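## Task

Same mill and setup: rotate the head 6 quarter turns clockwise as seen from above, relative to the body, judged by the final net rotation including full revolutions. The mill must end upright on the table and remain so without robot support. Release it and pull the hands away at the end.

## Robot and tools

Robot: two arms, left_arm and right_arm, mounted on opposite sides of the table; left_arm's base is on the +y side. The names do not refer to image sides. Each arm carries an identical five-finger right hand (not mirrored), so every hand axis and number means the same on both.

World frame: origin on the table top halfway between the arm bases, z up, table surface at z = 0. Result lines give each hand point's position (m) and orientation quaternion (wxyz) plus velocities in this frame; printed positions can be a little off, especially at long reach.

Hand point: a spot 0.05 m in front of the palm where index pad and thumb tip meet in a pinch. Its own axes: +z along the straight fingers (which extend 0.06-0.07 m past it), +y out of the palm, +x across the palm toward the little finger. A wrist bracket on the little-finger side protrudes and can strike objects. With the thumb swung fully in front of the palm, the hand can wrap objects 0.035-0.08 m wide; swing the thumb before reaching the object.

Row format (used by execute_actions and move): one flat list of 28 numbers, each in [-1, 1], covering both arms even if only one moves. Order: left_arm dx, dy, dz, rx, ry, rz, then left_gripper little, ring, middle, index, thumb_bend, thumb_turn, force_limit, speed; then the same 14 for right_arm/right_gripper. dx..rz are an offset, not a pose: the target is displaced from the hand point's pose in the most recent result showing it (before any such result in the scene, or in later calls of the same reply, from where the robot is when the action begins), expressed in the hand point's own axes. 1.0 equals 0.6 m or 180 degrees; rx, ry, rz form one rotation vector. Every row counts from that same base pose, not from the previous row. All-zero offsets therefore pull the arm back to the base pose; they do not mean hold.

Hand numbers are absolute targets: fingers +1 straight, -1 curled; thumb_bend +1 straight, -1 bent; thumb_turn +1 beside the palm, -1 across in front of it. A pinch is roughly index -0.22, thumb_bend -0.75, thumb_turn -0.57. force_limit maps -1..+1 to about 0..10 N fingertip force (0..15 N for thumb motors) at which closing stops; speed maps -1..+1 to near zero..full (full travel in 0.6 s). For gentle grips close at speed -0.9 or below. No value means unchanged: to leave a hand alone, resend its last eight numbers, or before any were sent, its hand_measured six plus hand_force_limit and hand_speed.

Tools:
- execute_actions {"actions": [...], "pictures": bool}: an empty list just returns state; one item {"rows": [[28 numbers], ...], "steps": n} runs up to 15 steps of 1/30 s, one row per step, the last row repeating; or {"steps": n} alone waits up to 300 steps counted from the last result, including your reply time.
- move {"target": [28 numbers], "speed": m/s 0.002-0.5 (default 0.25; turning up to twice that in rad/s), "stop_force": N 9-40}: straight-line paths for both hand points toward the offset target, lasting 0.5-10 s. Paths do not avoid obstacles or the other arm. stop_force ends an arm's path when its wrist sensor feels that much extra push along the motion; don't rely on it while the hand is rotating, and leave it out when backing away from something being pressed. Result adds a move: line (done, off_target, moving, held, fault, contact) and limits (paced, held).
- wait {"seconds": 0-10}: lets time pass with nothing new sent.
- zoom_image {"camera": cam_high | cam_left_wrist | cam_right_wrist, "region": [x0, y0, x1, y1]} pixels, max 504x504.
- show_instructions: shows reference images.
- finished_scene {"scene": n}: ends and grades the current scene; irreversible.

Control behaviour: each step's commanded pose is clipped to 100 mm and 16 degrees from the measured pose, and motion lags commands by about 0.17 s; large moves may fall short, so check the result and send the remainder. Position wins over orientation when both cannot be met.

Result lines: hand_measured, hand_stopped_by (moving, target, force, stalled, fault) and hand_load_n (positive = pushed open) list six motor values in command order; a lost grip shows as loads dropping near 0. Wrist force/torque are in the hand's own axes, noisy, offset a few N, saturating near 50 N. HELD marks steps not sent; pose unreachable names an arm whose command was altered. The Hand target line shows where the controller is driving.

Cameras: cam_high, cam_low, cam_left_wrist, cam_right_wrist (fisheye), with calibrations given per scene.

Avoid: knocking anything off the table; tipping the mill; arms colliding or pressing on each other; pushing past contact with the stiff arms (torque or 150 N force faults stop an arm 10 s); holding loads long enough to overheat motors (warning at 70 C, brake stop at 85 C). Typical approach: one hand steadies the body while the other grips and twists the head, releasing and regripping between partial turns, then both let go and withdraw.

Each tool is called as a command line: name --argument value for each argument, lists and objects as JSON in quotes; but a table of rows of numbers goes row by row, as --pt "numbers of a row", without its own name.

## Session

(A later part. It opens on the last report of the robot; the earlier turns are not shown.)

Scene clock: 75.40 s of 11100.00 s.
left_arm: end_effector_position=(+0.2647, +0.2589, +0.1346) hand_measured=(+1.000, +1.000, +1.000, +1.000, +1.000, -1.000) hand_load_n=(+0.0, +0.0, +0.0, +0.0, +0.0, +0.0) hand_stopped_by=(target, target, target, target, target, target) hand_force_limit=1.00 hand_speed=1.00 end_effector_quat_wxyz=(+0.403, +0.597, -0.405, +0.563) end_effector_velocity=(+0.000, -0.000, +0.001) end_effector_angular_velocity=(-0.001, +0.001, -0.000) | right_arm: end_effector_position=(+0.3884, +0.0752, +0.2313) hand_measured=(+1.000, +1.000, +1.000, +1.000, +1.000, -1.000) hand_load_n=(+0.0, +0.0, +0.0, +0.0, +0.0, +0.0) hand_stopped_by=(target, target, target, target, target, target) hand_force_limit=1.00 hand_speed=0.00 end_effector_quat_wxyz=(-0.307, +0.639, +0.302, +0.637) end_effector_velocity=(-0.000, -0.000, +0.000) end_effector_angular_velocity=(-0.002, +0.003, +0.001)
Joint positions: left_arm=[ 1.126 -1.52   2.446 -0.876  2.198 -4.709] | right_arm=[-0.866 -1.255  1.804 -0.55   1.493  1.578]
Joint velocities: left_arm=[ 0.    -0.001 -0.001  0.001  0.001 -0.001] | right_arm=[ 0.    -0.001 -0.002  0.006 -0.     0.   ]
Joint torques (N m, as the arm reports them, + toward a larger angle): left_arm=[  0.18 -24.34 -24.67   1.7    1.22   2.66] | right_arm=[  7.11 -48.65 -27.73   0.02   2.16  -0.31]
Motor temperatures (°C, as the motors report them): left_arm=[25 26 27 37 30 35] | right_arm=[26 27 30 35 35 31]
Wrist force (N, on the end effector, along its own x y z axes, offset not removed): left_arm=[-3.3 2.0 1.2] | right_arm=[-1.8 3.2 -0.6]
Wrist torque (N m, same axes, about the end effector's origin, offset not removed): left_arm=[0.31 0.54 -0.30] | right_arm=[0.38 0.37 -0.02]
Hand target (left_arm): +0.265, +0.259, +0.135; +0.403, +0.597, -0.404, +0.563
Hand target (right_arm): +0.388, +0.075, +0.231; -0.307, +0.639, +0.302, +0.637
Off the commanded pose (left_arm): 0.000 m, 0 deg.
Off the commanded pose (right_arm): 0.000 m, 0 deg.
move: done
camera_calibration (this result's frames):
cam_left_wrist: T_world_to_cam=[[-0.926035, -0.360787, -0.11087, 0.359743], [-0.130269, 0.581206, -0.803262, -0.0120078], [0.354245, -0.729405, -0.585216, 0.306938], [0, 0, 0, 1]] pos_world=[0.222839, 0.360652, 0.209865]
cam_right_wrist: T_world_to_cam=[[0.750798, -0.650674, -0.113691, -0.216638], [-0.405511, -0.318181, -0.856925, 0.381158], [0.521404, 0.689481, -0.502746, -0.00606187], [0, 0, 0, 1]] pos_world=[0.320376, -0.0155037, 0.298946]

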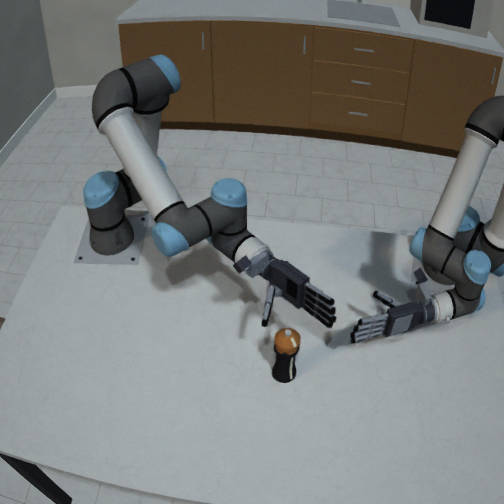

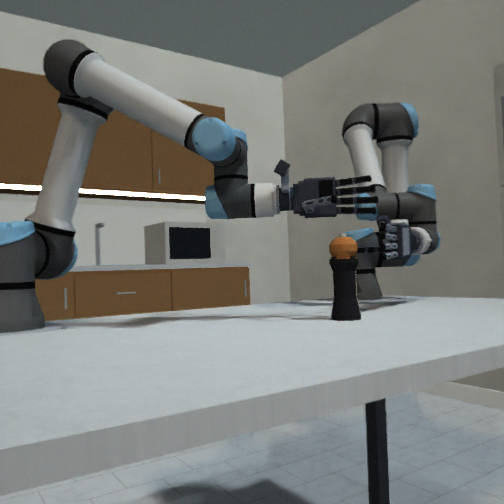

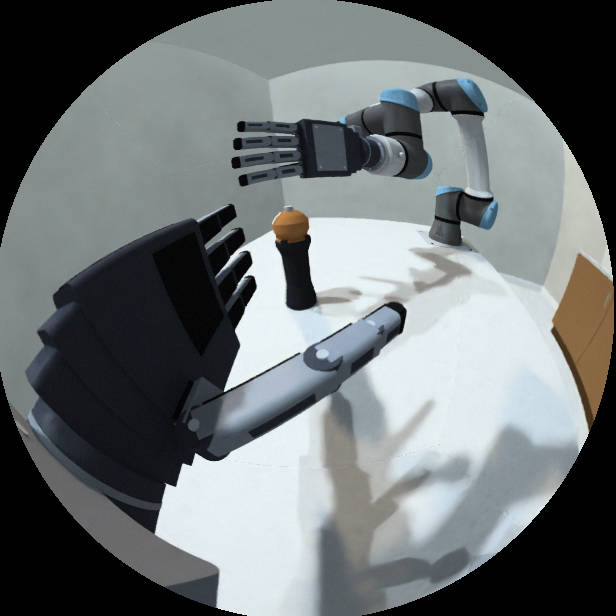

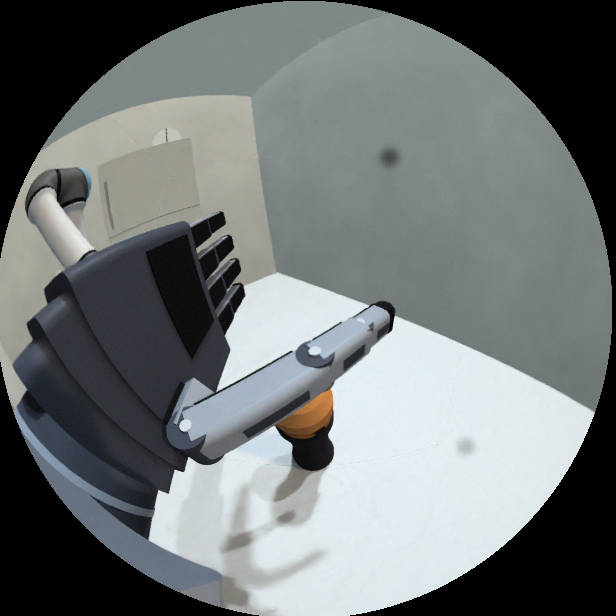

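move --target '[-0.157,-0.05,0.17,0,0.013,0,1,1,1,1,1,-1,1,1, 0,0,0,0,0,0,1,1,1,1,1,-1,1,1]' --speed 0.2

move --target '[0,0.02,0.23,0,0,0,1,1,1,1,1,-1,1,1, 0,0,0,0,0,0,1,1,1,1,1,-1,1,1]' --speed 0.1

Scene clock: 83.07 s of 11100.00 s.
left_arm: end_effector_position=(+0.3247, +0.1767, +0.0358) hand_measured=(+1.000, +1.000, +1.000, +1.000, +1.000, -1.000) hand_load_n=(+0.0, +0.0, +0.0, +0.0, +0.0, +0.0) hand_stopped_by=(target, target, target, target, target, target) hand_force_limit=1.00 hand_speed=1.00 end_effector_quat_wxyz=(+0.411, +0.586, -0.396, +0.575) end_effector_velocity=(+0.001, -0.001, -0.001) end_effector_angular_velocity=(-0.001, +0.001, +0.001) | right_arm: end_effector_position=(+0.3884, +0.0752, +0.2313) hand_measured=(+1.000, +1.000, +1.000, +1.000, +1.000, -1.000) hand_load_n=(+0.0, +0.0, +0.0, +0.0, +0.0, +0.0) hand_stopped_by=(target, target, target, target, target, target) hand_force_limit=1.00 hand_speed=1.00 end_effector_quat_wxyz=(-0.307, +0.639, +0.302, +0.637) end_effector_velocity=(-0.000, -0.000, -0.000) end_effector_angular_velocity=(-0.000, +0.001, -0.000)
Joint positions: left_arm=[ 1.025 -1.067  2.301 -1.234  2.097 -4.738] | right_arm=[-0.866 -1.255  1.804 -0.55   1.493  1.578]
Joint velocities: left_arm=[-0.     0.005 -0.002 -0.003 -0.001 -0.001] | right_arm=[ 0. -0.  0.  0.  0.  0.]
Joint torques (N m, as the arm reports them, + toward a larger angle): left_arm=[ -9.51 -16.2  -19.45  -3.99  -1.26  -3.18] | right_arm=[  1.06 -21.88  -8.72  -2.6    0.81  -1.73]
Motor temperatures (°C, as the motors report them): left_arm=[25 26 27 37 30 35] | right_arm=[26 27 30 35 35 31]
Wrist force (N, on the end effector, along its own x y z axes, offset not removed): left_arm=[-2.7 1.0 5.0] | right_arm=[-0.4 2.2 -1.9]
Wrist torque (N m, same axes, about the end effector's origin, offset not removed): left_arm=[0.17 0.15 -0.13] | right_arm=[0.34 0.17 0.07]
Hand target (left_arm): +0.325, +0.177, +0.036; +0.411, +0.586, -0.396, +0.575
Hand target (right_arm): +0.388, +0.075, +0.231; -0.307, +0.639, +0.302, +0.637
Off the commanded pose (left_arm): 0.000 m, 0 deg.
Off the commanded pose (right_arm): 0.000 m, 0 deg.
After step 90, 3.40 s passed at rest.
move: done
camera_calibration (this result's frames):
cam_left_wrist: T_world_to_cam=[[-0.924098, -0.365932, -0.110164, 0.374968], [-0.119231, 0.549958, -0.826638, -0.0330037], [0.363079, -0.75076, -0.551846, 0.167662], [0, 0, 0, 1]] pos_world=[0.281697, 0.281237, 0.10655]
cam_right_wrist: T_world_to_cam=[[0.750794, -0.650678, -0.113693, -0.216626], [-0.405513, -0.318176, -0.856927, 0.381158], [0.521409, 0.68948, -0.502743, -0.00606172], [0, 0, 0, 1]] pos_world=[0.320367, -0.0154994, 0.298948]

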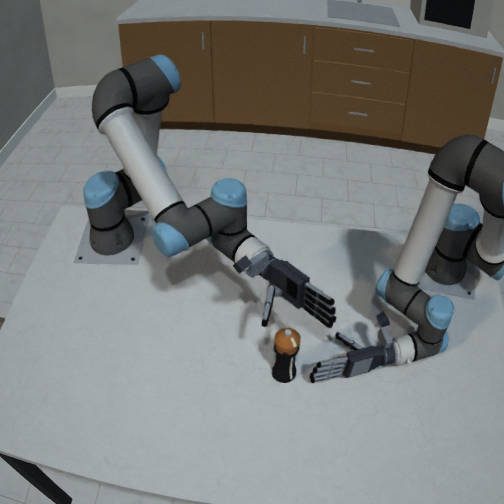

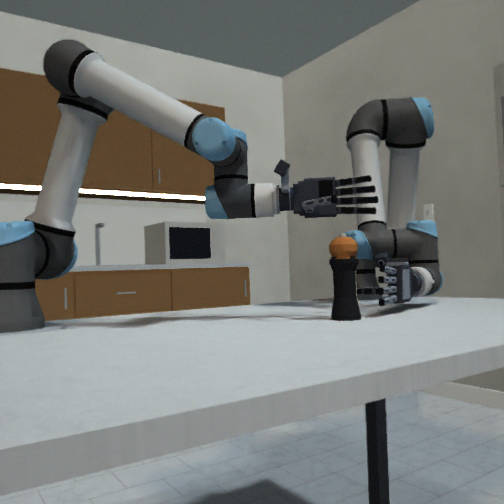

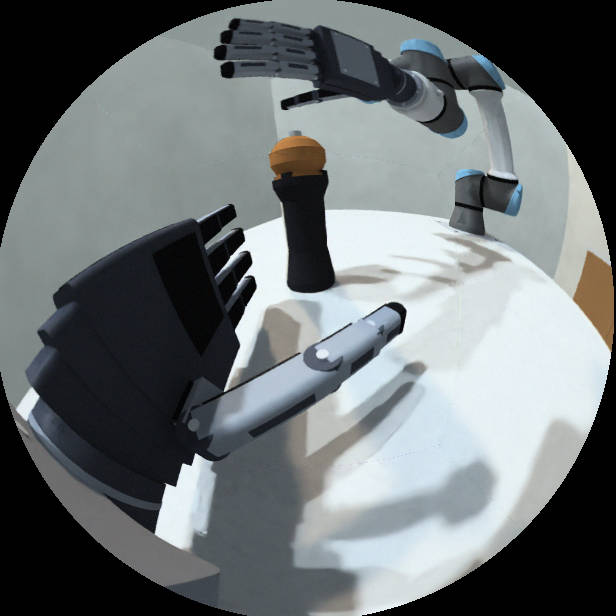

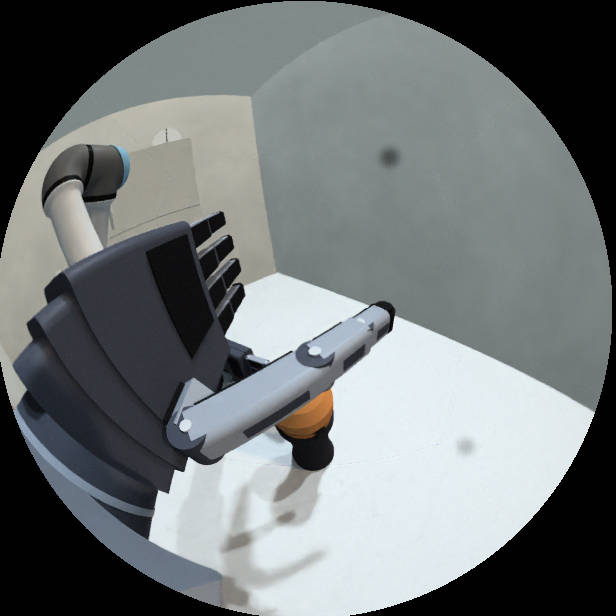

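Scene clock: 84.90 s of 11100.00 s.
left_arm: end_effector_position=(+0.3616, +0.0433, +0.0361) hand_measured=(+1.000, +1.000, +1.000, +1.000, +1.000, -1.000) hand_load_n=(+0.0, +0.0, +0.0, +0.0, +0.0, +0.0) hand_stopped_by=(target, target, target, target, target, target) hand_force_limit=1.00 hand_speed=1.00 end_effector_quat_wxyz=(+0.411, +0.586, -0.396, +0.575) end_effector_velocity=(+0.001, -0.001, -0.001) end_effector_angular_velocity=(+0.001, -0.000, +0.002) | right_arm: end_effector_position=(+0.3884, +0.0752, +0.2313) hand_measured=(+1.000, +1.000, +1.000, +1.000, +1.000, -1.000) hand_load_n=(+0.0, +0.0, +0.0, +0.0, +0.0, +0.0) hand_stopped_by=(target, target, target, target, target, target) hand_force_limit=1.00 hand_speed=1.00 end_effector_quat_wxyz=(-0.307, +0.639, +0.302, +0.637) end_effector_velocity=(+0.000, +0.000, +0.000) end_effector_angular_velocity=(+0.001, +0.000, +0.001)
Joint positions: left_arm=[ 0.845 -0.957  2.032 -1.075  1.917 -4.738] | right_arm=[-0.866 -1.255  1.804 -0.55   1.493  1.578]
Joint velocities: left_arm=[-0.     0.002 -0.003  0.001 -0.002  0.001] | right_arm=[-0.    -0.    -0.    -0.    -0.001  0.001]
Joint torques (N m, as the arm reports them, + toward a larger angle): left_arm=[-10.04 -22.32 -22.06   1.61  -1.22   2.68] | right_arm=[  1.25 -21.88  -9.44  -2.77   0.66  -1.33]
Motor temperatures (°C, as the motors report them): left_arm=[25 26 27 37 30 35] | right_arm=[26 27 30 35 35 31]
Wrist force (N, on the end effector, along its own x y z axes, offset not removed): left_arm=[-3.9 3.0 1.0] | right_arm=[-1.7 1.8 -1.2]
Wrist torque (N m, same axes, about the end effector's origin, offset not removed): left_arm=[0.79 0.56 -0.27] | right_arm=[0.17 0.34 -0.11]
Hand target (left_arm): +0.362, +0.043, +0.036; +0.411, +0.586, -0.396, +0.575
Hand target (right_arm): +0.388, +0.075, +0.231; -0.307, +0.639, +0.302, +0.637
Off the commanded pose (left_arm): 0.000 m, 0 deg.
Off the commanded pose (right_arm): 0.000 m, 0 deg.
move: done
camera_calibration (this result's frames):
cam_left_wrist: T_world_to_cam=[[-0.924096, -0.365943, -0.110145, 0.360302], [-0.11925, 0.549947, -0.826642, 0.0449737], [0.363078, -0.750762, -0.551843, 0.0542674], [0, 0, 0, 1]] pos_world=[0.318613, 0.147859, 0.10681]
cam_right_wrist: T_world_to_cam=[[0.750794, -0.650678, -0.113692, -0.216627], [-0.405513, -0.318177, -0.856926, 0.381157], [0.521409, 0.689479, -0.502744, -0.00606168], [0, 0, 0, 1]] pos_world=[0.320367, -0.0154995, 0.298947]

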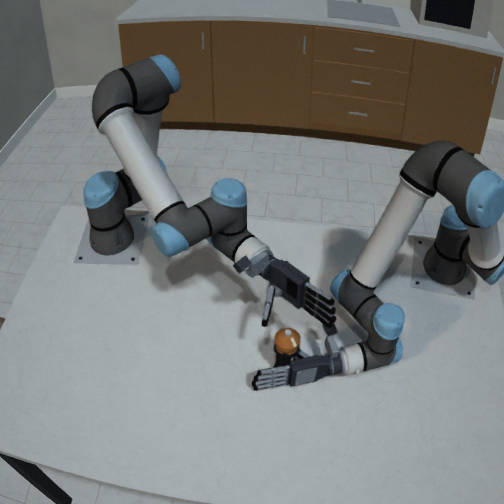

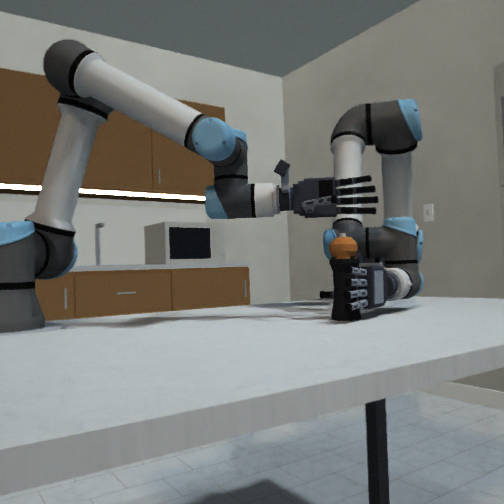

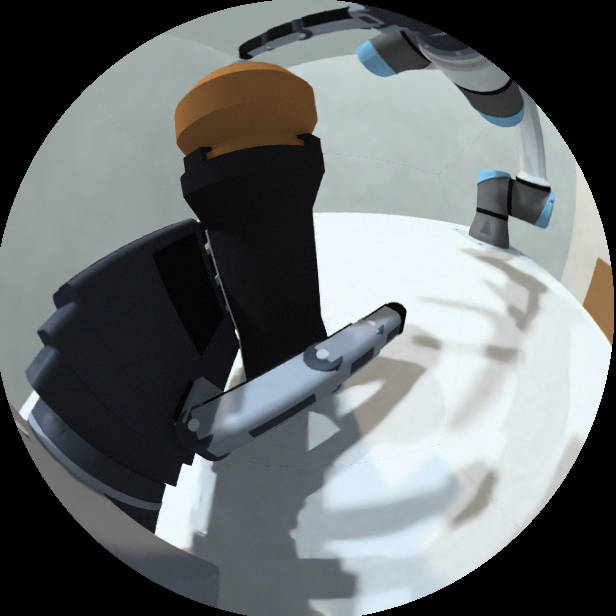

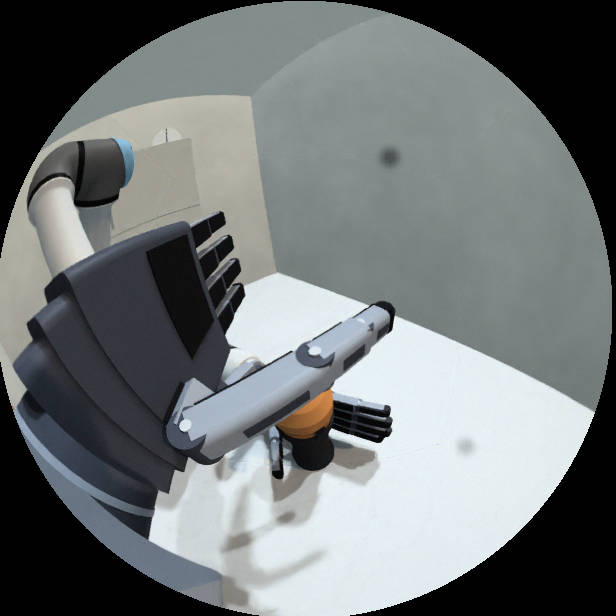

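move --target '[0,0.0325,0.008,0,0,0,1,1,1,1,1,-1,1,1, 0,-0.07,-0.013,0.467,0,0,1,1,0.5,0.5,0.98,-1,1,1]' --speed 0.3

move --target '[0,0,0,0,0,0,-1,-1,-1,-1,-1,-1,1,-0.5, 0,0,0,0,0,0,1,1,0.5,0.5,0.98,-1,1,1]'

move --target '[0,0,0,0,0,0,-0.98,-0.98,-0.98,-0.98,-0.98,-1,1,-0.8, -0.137,0,0,0,0,0,1,1,0.5,0.5,0.98,-1,1,1]' --speed 0.08

move --target '[0,0,0,0,0,0,-1,-1,-1,-1,-1,-1,1,-0.8, 0,0.013,0,0,0,0,1,1,0.5,0.5,0.98,-1,1,1]' --speed 0.03

zoom_image --camera "cam_high" --region '[220,280,360,400]'

Scene clock: 99.70 s of 11100.00 s.
left_arm: end_effector_position=(+0.3450, +0.0320, +0.0365) hand_measured=(+1.000, +1.000, +1.000, +1.000, +1.000, -1.000) hand_load_n=(+0.0, +0.0, +0.0, +0.0, +0.0, +0.0) hand_stopped_by=(target, target, target, target, target, target) hand_force_limit=1.00 hand_speed=1.00 end_effector_quat_wxyz=(+0.411, +0.586, -0.396, +0.575) end_effector_velocity=(-0.000, -0.000, -0.001) end_effector_angular_velocity=(+0.002, +0.001, -0.000) | right_arm: end_effector_position=(+0.3508, +0.0957, +0.2315) hand_measured=(+1.000, +1.000, +0.500, +0.500, +0.980, -1.000) hand_load_n=(+0.0, +0.0, +0.0, +0.0, +0.0, +0.0) hand_stopped_by=(target, target, target, target, target, target) hand_force_limit=1.00 hand_speed=1.00 end_effector_quat_wxyz=(-0.655, +0.269, +0.652, +0.271) end_effector_velocity=(+0.000, +0.000, -0.000) end_effector_angular_velocity=(+0.007, +0.007, +0.008)
Joint positions: left_arm=[ 0.798 -0.968  2.055 -1.087  1.87  -4.738] | right_arm=[-1.248 -0.88   1.216 -0.321 -0.355  1.556]
Joint velocities: left_arm=[-0.     0.001 -0.     0.001 -0.     0.   ] | right_arm=[ 0.     0.014 -0.017  0.03  -0.008 -0.026]
Joint torques (N m, as the arm reports them, + toward a larger angle): left_arm=[-10.84 -42.81  -0.32  -4.12  -0.83   1.18] | right_arm=[  7.16 -38.54 -27.98   2.4   -1.84  -1.73]
Motor temperatures (°C, as the motors report them): left_arm=[25 26 27 37 30 35] | right_arm=[26 27 30 35 35 31]
Wrist force (N, on the end effector, along its own x y z axes, offset not removed): left_arm=[-2.6 -2.1 2.2] | right_arm=[-0.8 4.2 -1.6]
Wrist torque (N m, same axes, about the end effector's origin, offset not removed): left_arm=[0.01 0.33 -0.33] | right_arm=[0.56 0.24 0.02]
Hand target (left_arm): +0.345, +0.032, +0.037; +0.411, +0.586, -0.396, +0.575
Hand target (right_arm): +0.351, +0.096, +0.231; +0.656, -0.269, -0.652, -0.271
Off the commanded pose (left_arm): 0.000 m, 0 deg.
Off the commanded pose (right_arm): 0.000 m, 0 deg.
After step 90, 8.80 s passed at rest.
move: done
camera_calibration (this result's frames):
cam_left_wrist: T_world_to_cam=[[-0.924095, -0.365943, -0.110156, 0.340904], [-0.119242, 0.549951, -0.826641, 0.0495921], [0.363084, -0.75076, -0.551842, 0.0520787], [0, 0, 0, 1]] pos_world=[0.302032, 0.136577, 0.107287]
cam_right_wrist: T_world_to_cam=[[0.725555, 0.679807, -0.106925, -0.295108], [0.276028, -0.429821, -0.859687, 0.14478], [-0.63038, 0.594236, -0.499505, 0.411986], [0, 0, 0, 1]] pos_world=[0.433861, 0.0180289, 0.2987]

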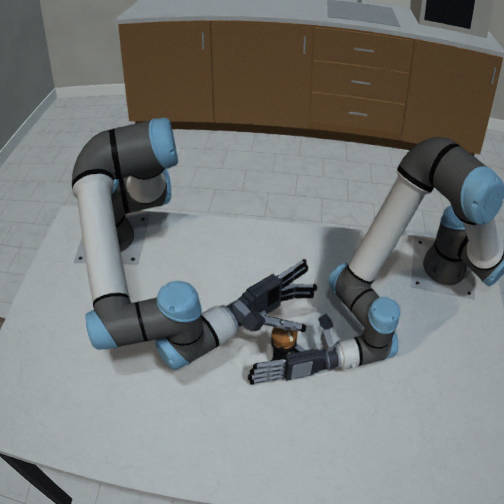

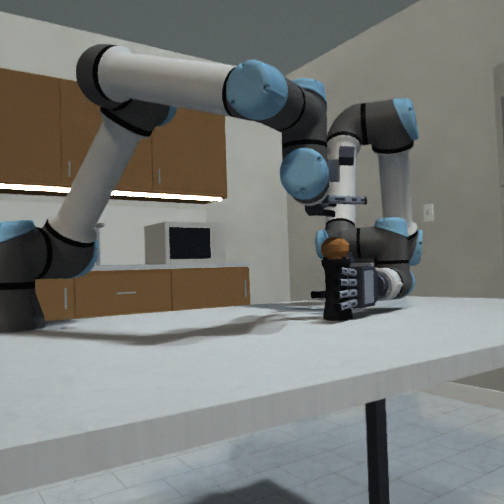

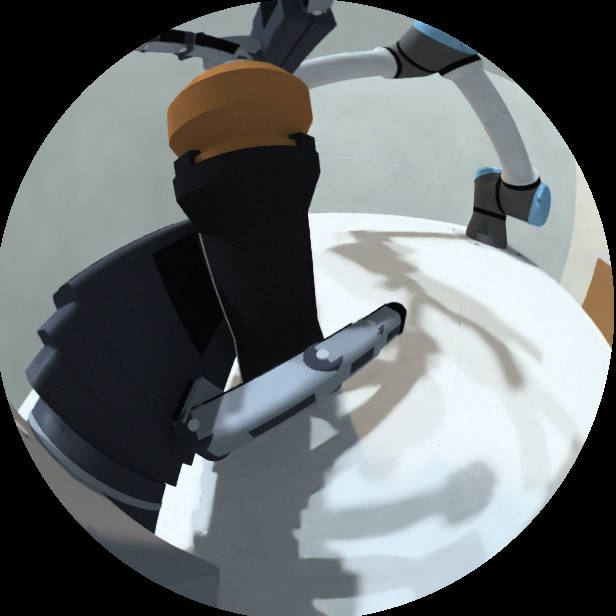

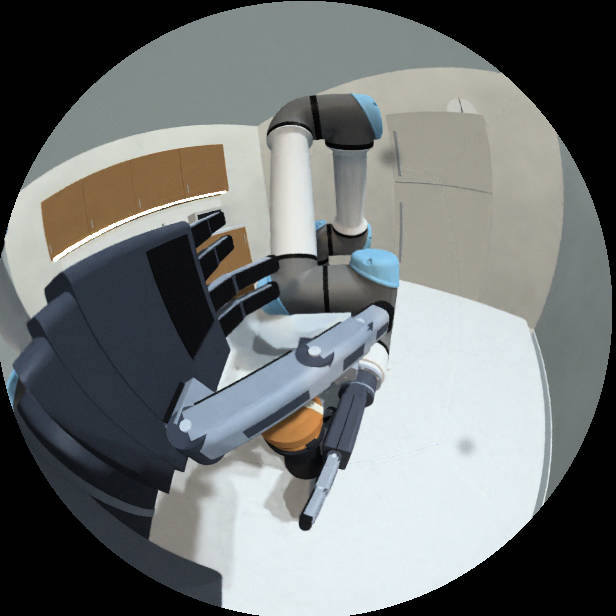

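Scene clock: 101.80 s of 11100.00 s.
left_arm: end_effector_position=(+0.3450, +0.0320, +0.0367) hand_measured=(-0.438, -0.464, -0.462, -0.382, +0.092, -1.000) hand_load_n=(+5.0, +11.0, +11.0, +4.5, +14.5, +1.0) hand_stopped_by=(force, force, force, force, force, target) hand_force_limit=1.00 hand_speed=-0.50 end_effector_quat_wxyz=(+0.411, +0.585, -0.396, +0.575) end_effector_velocity=(+0.000, -0.000, +0.000) end_effector_angular_velocity=(+0.000, -0.001, +0.000) | right_arm: end_effector_position=(+0.3508, +0.0957, +0.2315) hand_measured=(+1.000, +1.000, +0.500, +0.500, +0.980, -1.000) hand_load_n=(+0.0, +0.0, +0.0, +0.0, +0.0, +0.0) hand_stopped_by=(target, target, target, target, target, target) hand_force_limit=1.00 hand_speed=1.00 end_effector_quat_wxyz=(-0.655, +0.269, +0.652, +0.271) end_effector_velocity=(+0.000, +0.000, +0.000) end_effector_angular_velocity=(-0.001, +0.000, -0.001)
Joint positions: left_arm=[ 0.798 -0.968  2.055 -1.087  1.87  -4.738] | right_arm=[-1.248 -0.88   1.216 -0.321 -0.355  1.556]
Joint velocities: left_arm=[ 0.    -0.    -0.001  0.002  0.     0.001] | right_arm=[-0.     0.    -0.001 -0.     0.001  0.002]
Joint torques (N m, as the arm reports them, + toward a larger angle): left_arm=[ -8.09 -27.25  -2.1    3.63   0.16   1.06] | right_arm=[  2.1  -62.69  -8.49  -0.66   2.26   1.62]
Motor temperatures (°C, as the motors report them): left_arm=[25 26 27 37 30 35] | right_arm=[26 27 30 35 35 31]
Wrist force (N, on the end effector, along its own x y z axes, offset not removed): left_arm=[15.8 0.4 3.5] | right_arm=[-2.1 3.3 -1.1]
Wrist torque (N m, same axes, about the end effector's origin, offset not removed): left_arm=[0.25 -0.82 0.34] | right_arm=[0.46 0.34 -0.11]
Hand target (left_arm): +0.345, +0.032, +0.037; +0.411, +0.586, -0.396, +0.575
Hand target (right_arm): +0.351, +0.096, +0.231; +0.655, -0.269, -0.652, -0.271
Off the commanded pose (left_arm): 0.000 m, 0 deg.
Off the commanded pose (right_arm): 0.000 m, 0 deg.
move: done
camera_calibration (this result's frames):
cam_left_wrist: T_world_to_cam=[[-0.924066, -0.365974, -0.110292, 0.340928], [-0.118983, 0.549625, -0.826895, 0.0497158], [0.363241, -0.750983, -0.551434, 0.0520677], [0, 0, 0, 1]] pos_world=[0.302042, 0.136548, 0.107423]
cam_right_wrist: T_world_to_cam=[[0.725549, 0.679813, -0.106925, -0.295104], [0.276032, -0.429819, -0.859687, 0.144781], [-0.630385, 0.59423, -0.499505, 0.411983], [0, 0, 0, 1]] pos_world=[0.433856, 0.0180331, 0.2987]

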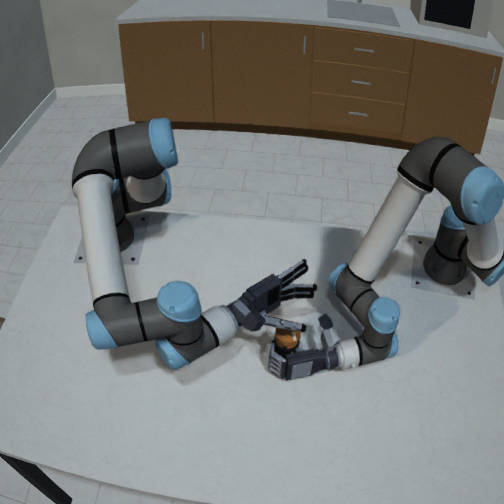

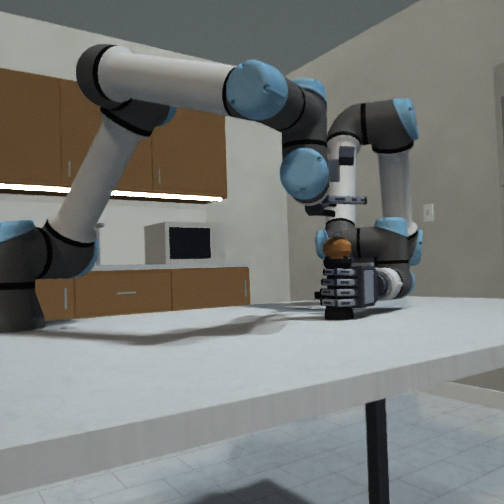

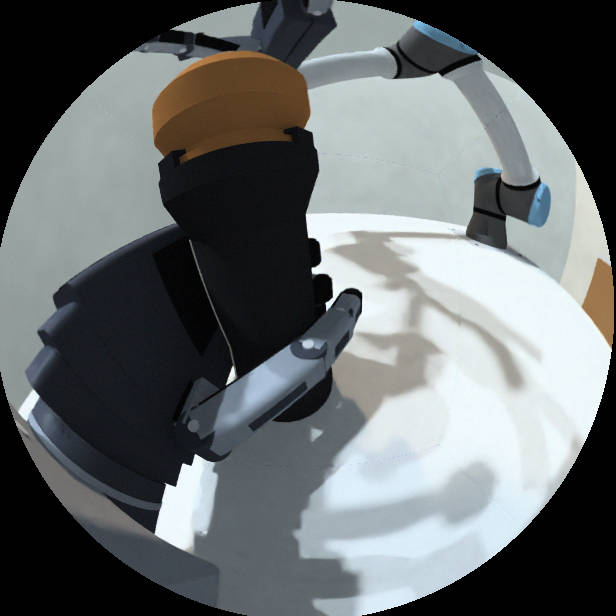

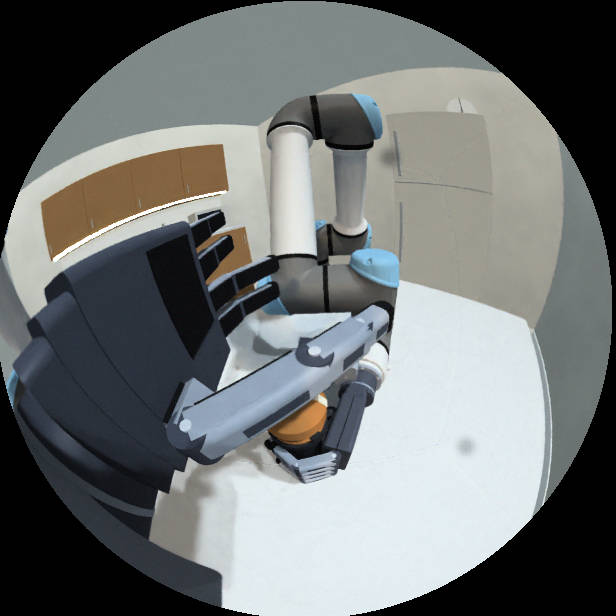

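Scene clock: 103.23 s of 11100.00 s.
left_arm: end_effector_position=(+0.3450, +0.0320, +0.0367) hand_measured=(-0.456, -0.464, -0.462, -0.398, +0.098, -1.000) hand_load_n=(+9.5, +8.5, +9.0, +10.5, +14.5, +1.0) hand_stopped_by=(force, force, force, force, force, target) hand_force_limit=1.00 hand_speed=-0.80 end_effector_quat_wxyz=(+0.411, +0.585, -0.396, +0.575) end_effector_velocity=(+0.000, +0.000, -0.000) end_effector_angular_velocity=(+0.000, +0.001, +0.000) | right_arm: end_effector_position=(+0.3506, +0.0960, +0.1494) hand_measured=(+1.000, +1.000, +0.500, +0.500, +0.980, -1.000) hand_load_n=(+0.0, +0.0, +0.0, +0.0, +0.0, +0.0) hand_stopped_by=(target, target, target, target, target, target) hand_force_limit=1.00 hand_speed=1.00 end_effector_quat_wxyz=(-0.655, +0.269, +0.652, +0.271) end_effector_velocity=(+0.001, -0.000, -0.001) end_effector_angular_velocity=(+0.000, -0.002, -0.003)
Joint positions: left_arm=[ 0.798 -0.968  2.055 -1.087  1.87  -4.738] | right_arm=[-1.247 -0.797  1.297 -0.484 -0.355  1.556]
Joint velocities: left_arm=[ 0.     0.     0.     0.     0.    -0.001] | right_arm=[-0.001  0.     0.002 -0.005  0.002  0.001]
Joint torques (N m, as the arm reports them, + toward a larger angle): left_arm=[ -7.53 -29.43  -2.15   3.81   0.     0.95] | right_arm=[  6.96 -38.12  -6.51  -0.76   2.15   1.57]
Motor temperatures (°C, as the motors report them): left_arm=[25 26 27 37 30 35] | right_arm=[26 27 30 35 35 31]
Wrist force (N, on the end effector, along its own x y z axes, offset not removed): left_arm=[19.1 -1.7 7.9] | right_arm=[-1.7 3.5 -0.8]
Wrist torque (N m, same axes, about the end effector's origin, offset not removed): left_arm=[-0.42 -1.10 0.47] | right_arm=[0.45 0.30 -0.07]
Hand target (left_arm): +0.345, +0.032, +0.037; +0.411, +0.585, -0.396, +0.575
Hand target (right_arm): +0.351, +0.096, +0.149; +0.655, -0.269, -0.652, -0.271
Off the commanded pose (left_arm): 0.000 m, 0 deg.
Off the commanded pose (right_arm): 0.000 m, 0 deg.
move: done
camera_calibration (this result's frames):
cam_left_wrist: T_world_to_cam=[[-0.924066, -0.365974, -0.110292, 0.340928], [-0.118983, 0.549624, -0.826895, 0.0497159], [0.363242, -0.750983, -0.551434, 0.0520676], [0, 0, 0, 1]] pos_world=[0.302042, 0.136548, 0.107423]
cam_right_wrist: T_world_to_cam=[[0.72554, 0.679825, -0.106908, -0.303931], [0.276019, -0.429777, -0.859712, 0.0744326], [-0.630401, 0.594247, -0.499465, 0.370598], [0, 0, 0, 1]] pos_world=[0.433594, 0.0183822, 0.216599]

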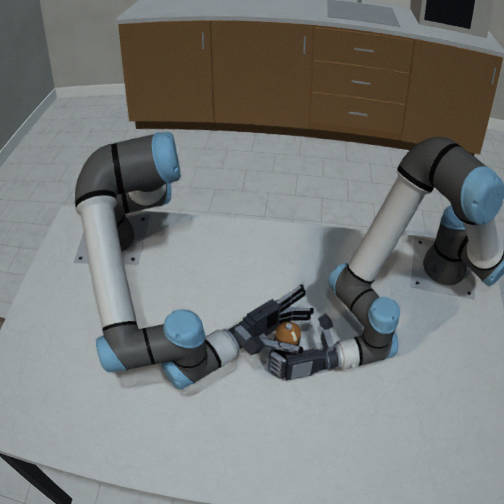

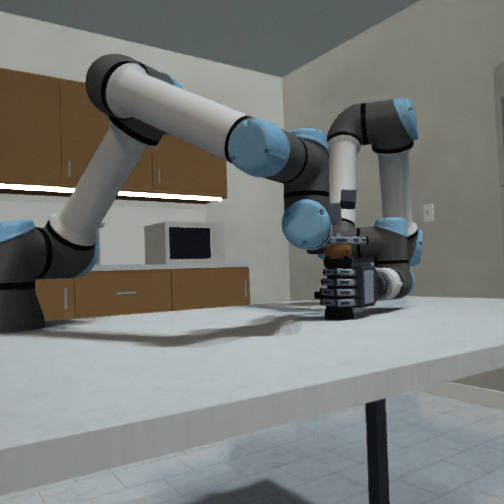

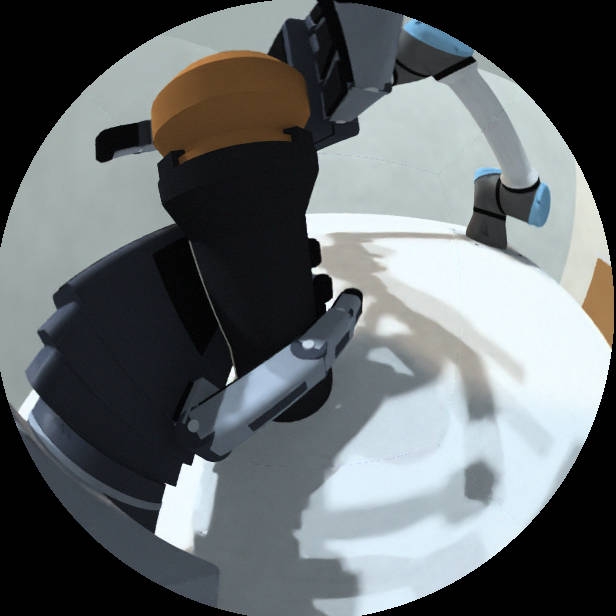

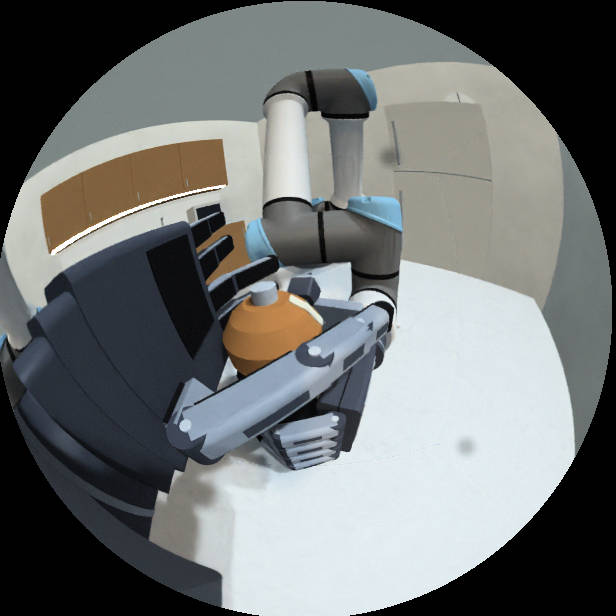

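Scene clock: 103.97 s of 11100.00 s.
left_arm: end_effector_position=(+0.3452, +0.0320, +0.0368) hand_measured=(-0.466, -0.474, -0.470, -0.398, +0.106, -1.000) hand_load_n=(+0.0, +0.0, +2.0, +10.0, +10.5, -10.0) hand_stopped_by=(force, force, force, force, force, target) hand_force_limit=1.00 hand_speed=-0.80 end_effector_quat_wxyz=(+0.411, +0.585, -0.396, +0.576) end_effector_velocity=(-0.000, -0.000, -0.001) end_effector_angular_velocity=(+0.000, +0.002, -0.001) | right_arm: end_effector_position=(+0.3559, +0.1014, +0.1494) hand_measured=(+1.000, +1.000, +0.500, +0.500, +0.980, -1.000) hand_load_n=(+0.0, +0.0, +0.0, +0.0, +0.0, +0.0) hand_stopped_by=(target, target, target, target, target, target) hand_force_limit=1.00 hand_speed=1.00 end_effector_quat_wxyz=(-0.655, +0.269, +0.652, +0.271) end_effector_velocity=(+0.003, +0.002, -0.000) end_effector_angular_velocity=(+0.003, -0.004, -0.004)
Joint positions: left_arm=[ 0.798 -0.968  2.055 -1.087  1.87  -4.738] | right_arm=[-1.243 -0.78   1.266 -0.47  -0.351  1.556]
Joint velocities: left_arm=[-0.     0.002 -0.    -0.001  0.    -0.001] | right_arm=[ 0.     0.004 -0.008  0.001  0.004 -0.002]
Joint torques (N m, as the arm reports them, + toward a larger angle): left_arm=[-20.49 -25.35  -1.55   3.7    7.62   0.88] | right_arm=[  3.24 -30.33 -33.85  -3.19  10.81  -2.92]
Motor temperatures (°C, as the motors report them): left_arm=[25 26 27 37 30 35] | right_arm=[26 27 30 35 35 31]
Wrist force (N, on the end effector, along its own x y z axes, offset not removed): left_arm=[25.3 -37.8 -15.6] | right_arm=[13.6 -37.3 -4.9]
Wrist torque (N m, same axes, about the end effector's origin, offset not removed): left_arm=[-0.64 0.33 -2.23] | right_arm=[-0.50 -0.14 0.70]
Hand target (left_arm): +0.345, +0.032, +0.037; +0.411, +0.585, -0.396, +0.575
Hand target (right_arm): +0.356, +0.102, +0.149; +0.655, -0.269, -0.652, -0.271
Off the commanded pose (left_arm): 0.000 m, 0 deg.
Off the commanded pose (right_arm): 0.000 m, 0 deg.
move: done
camera_calibration (this result's frames):
cam_left_wrist: T_world_to_cam=[[-0.923907, -0.366374, -0.110301, 0.341052], [-0.119203, 0.549551, -0.826913, 0.049795], [0.363575, -0.750842, -0.551407, 0.0519527], [0, 0, 0, 1]] pos_world=[0.302147, 0.136596, 0.107441]
cam_right_wrist: T_world_to_cam=[[0.725363, 0.679988, -0.107071, -0.311381], [0.276032, -0.429818, -0.859687, 0.0752982], [-0.630598, 0.59403, -0.499473, 0.370825], [0, 0, 0, 1]] pos_world=[0.438921, 0.0238192, 0.21661]

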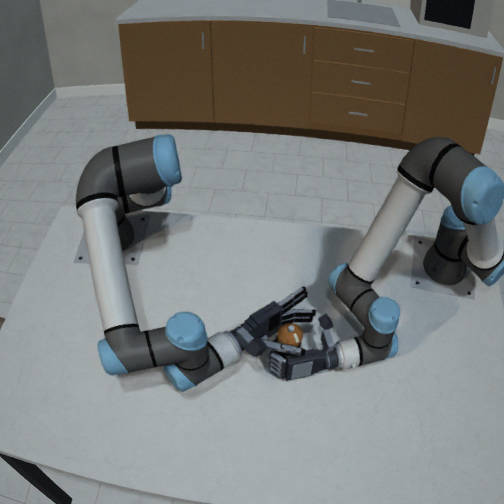

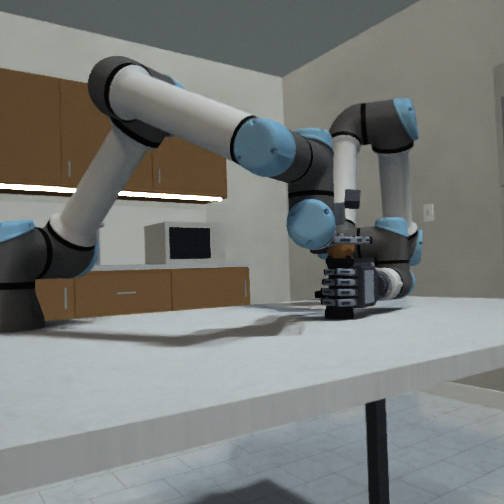

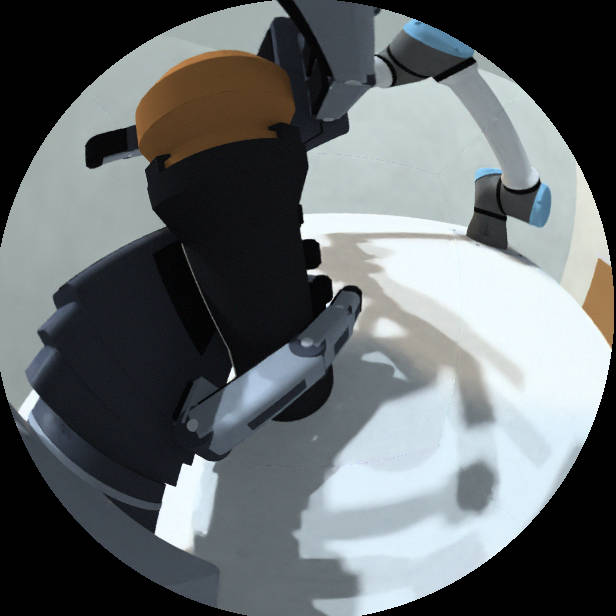

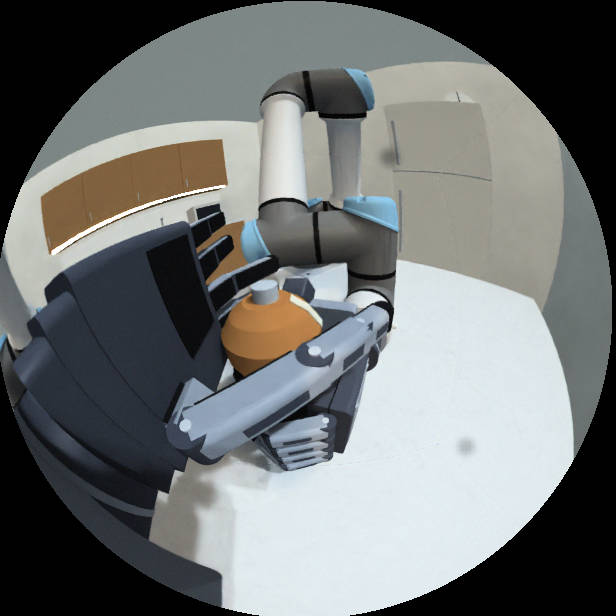

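Region (220, 280, 360, 400) of cam_high's 504x504 image, scaled by 3.600, with more detail than that image has; it fills the top 432 rows of this view, and the rest is white.

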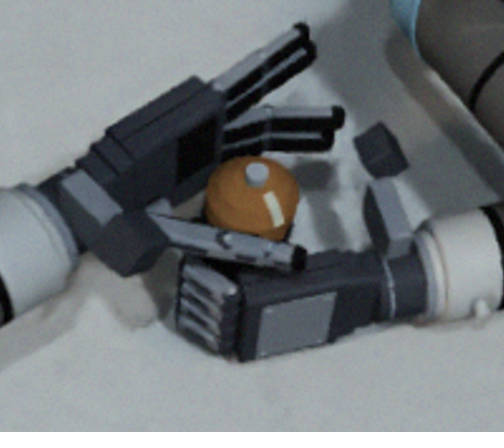

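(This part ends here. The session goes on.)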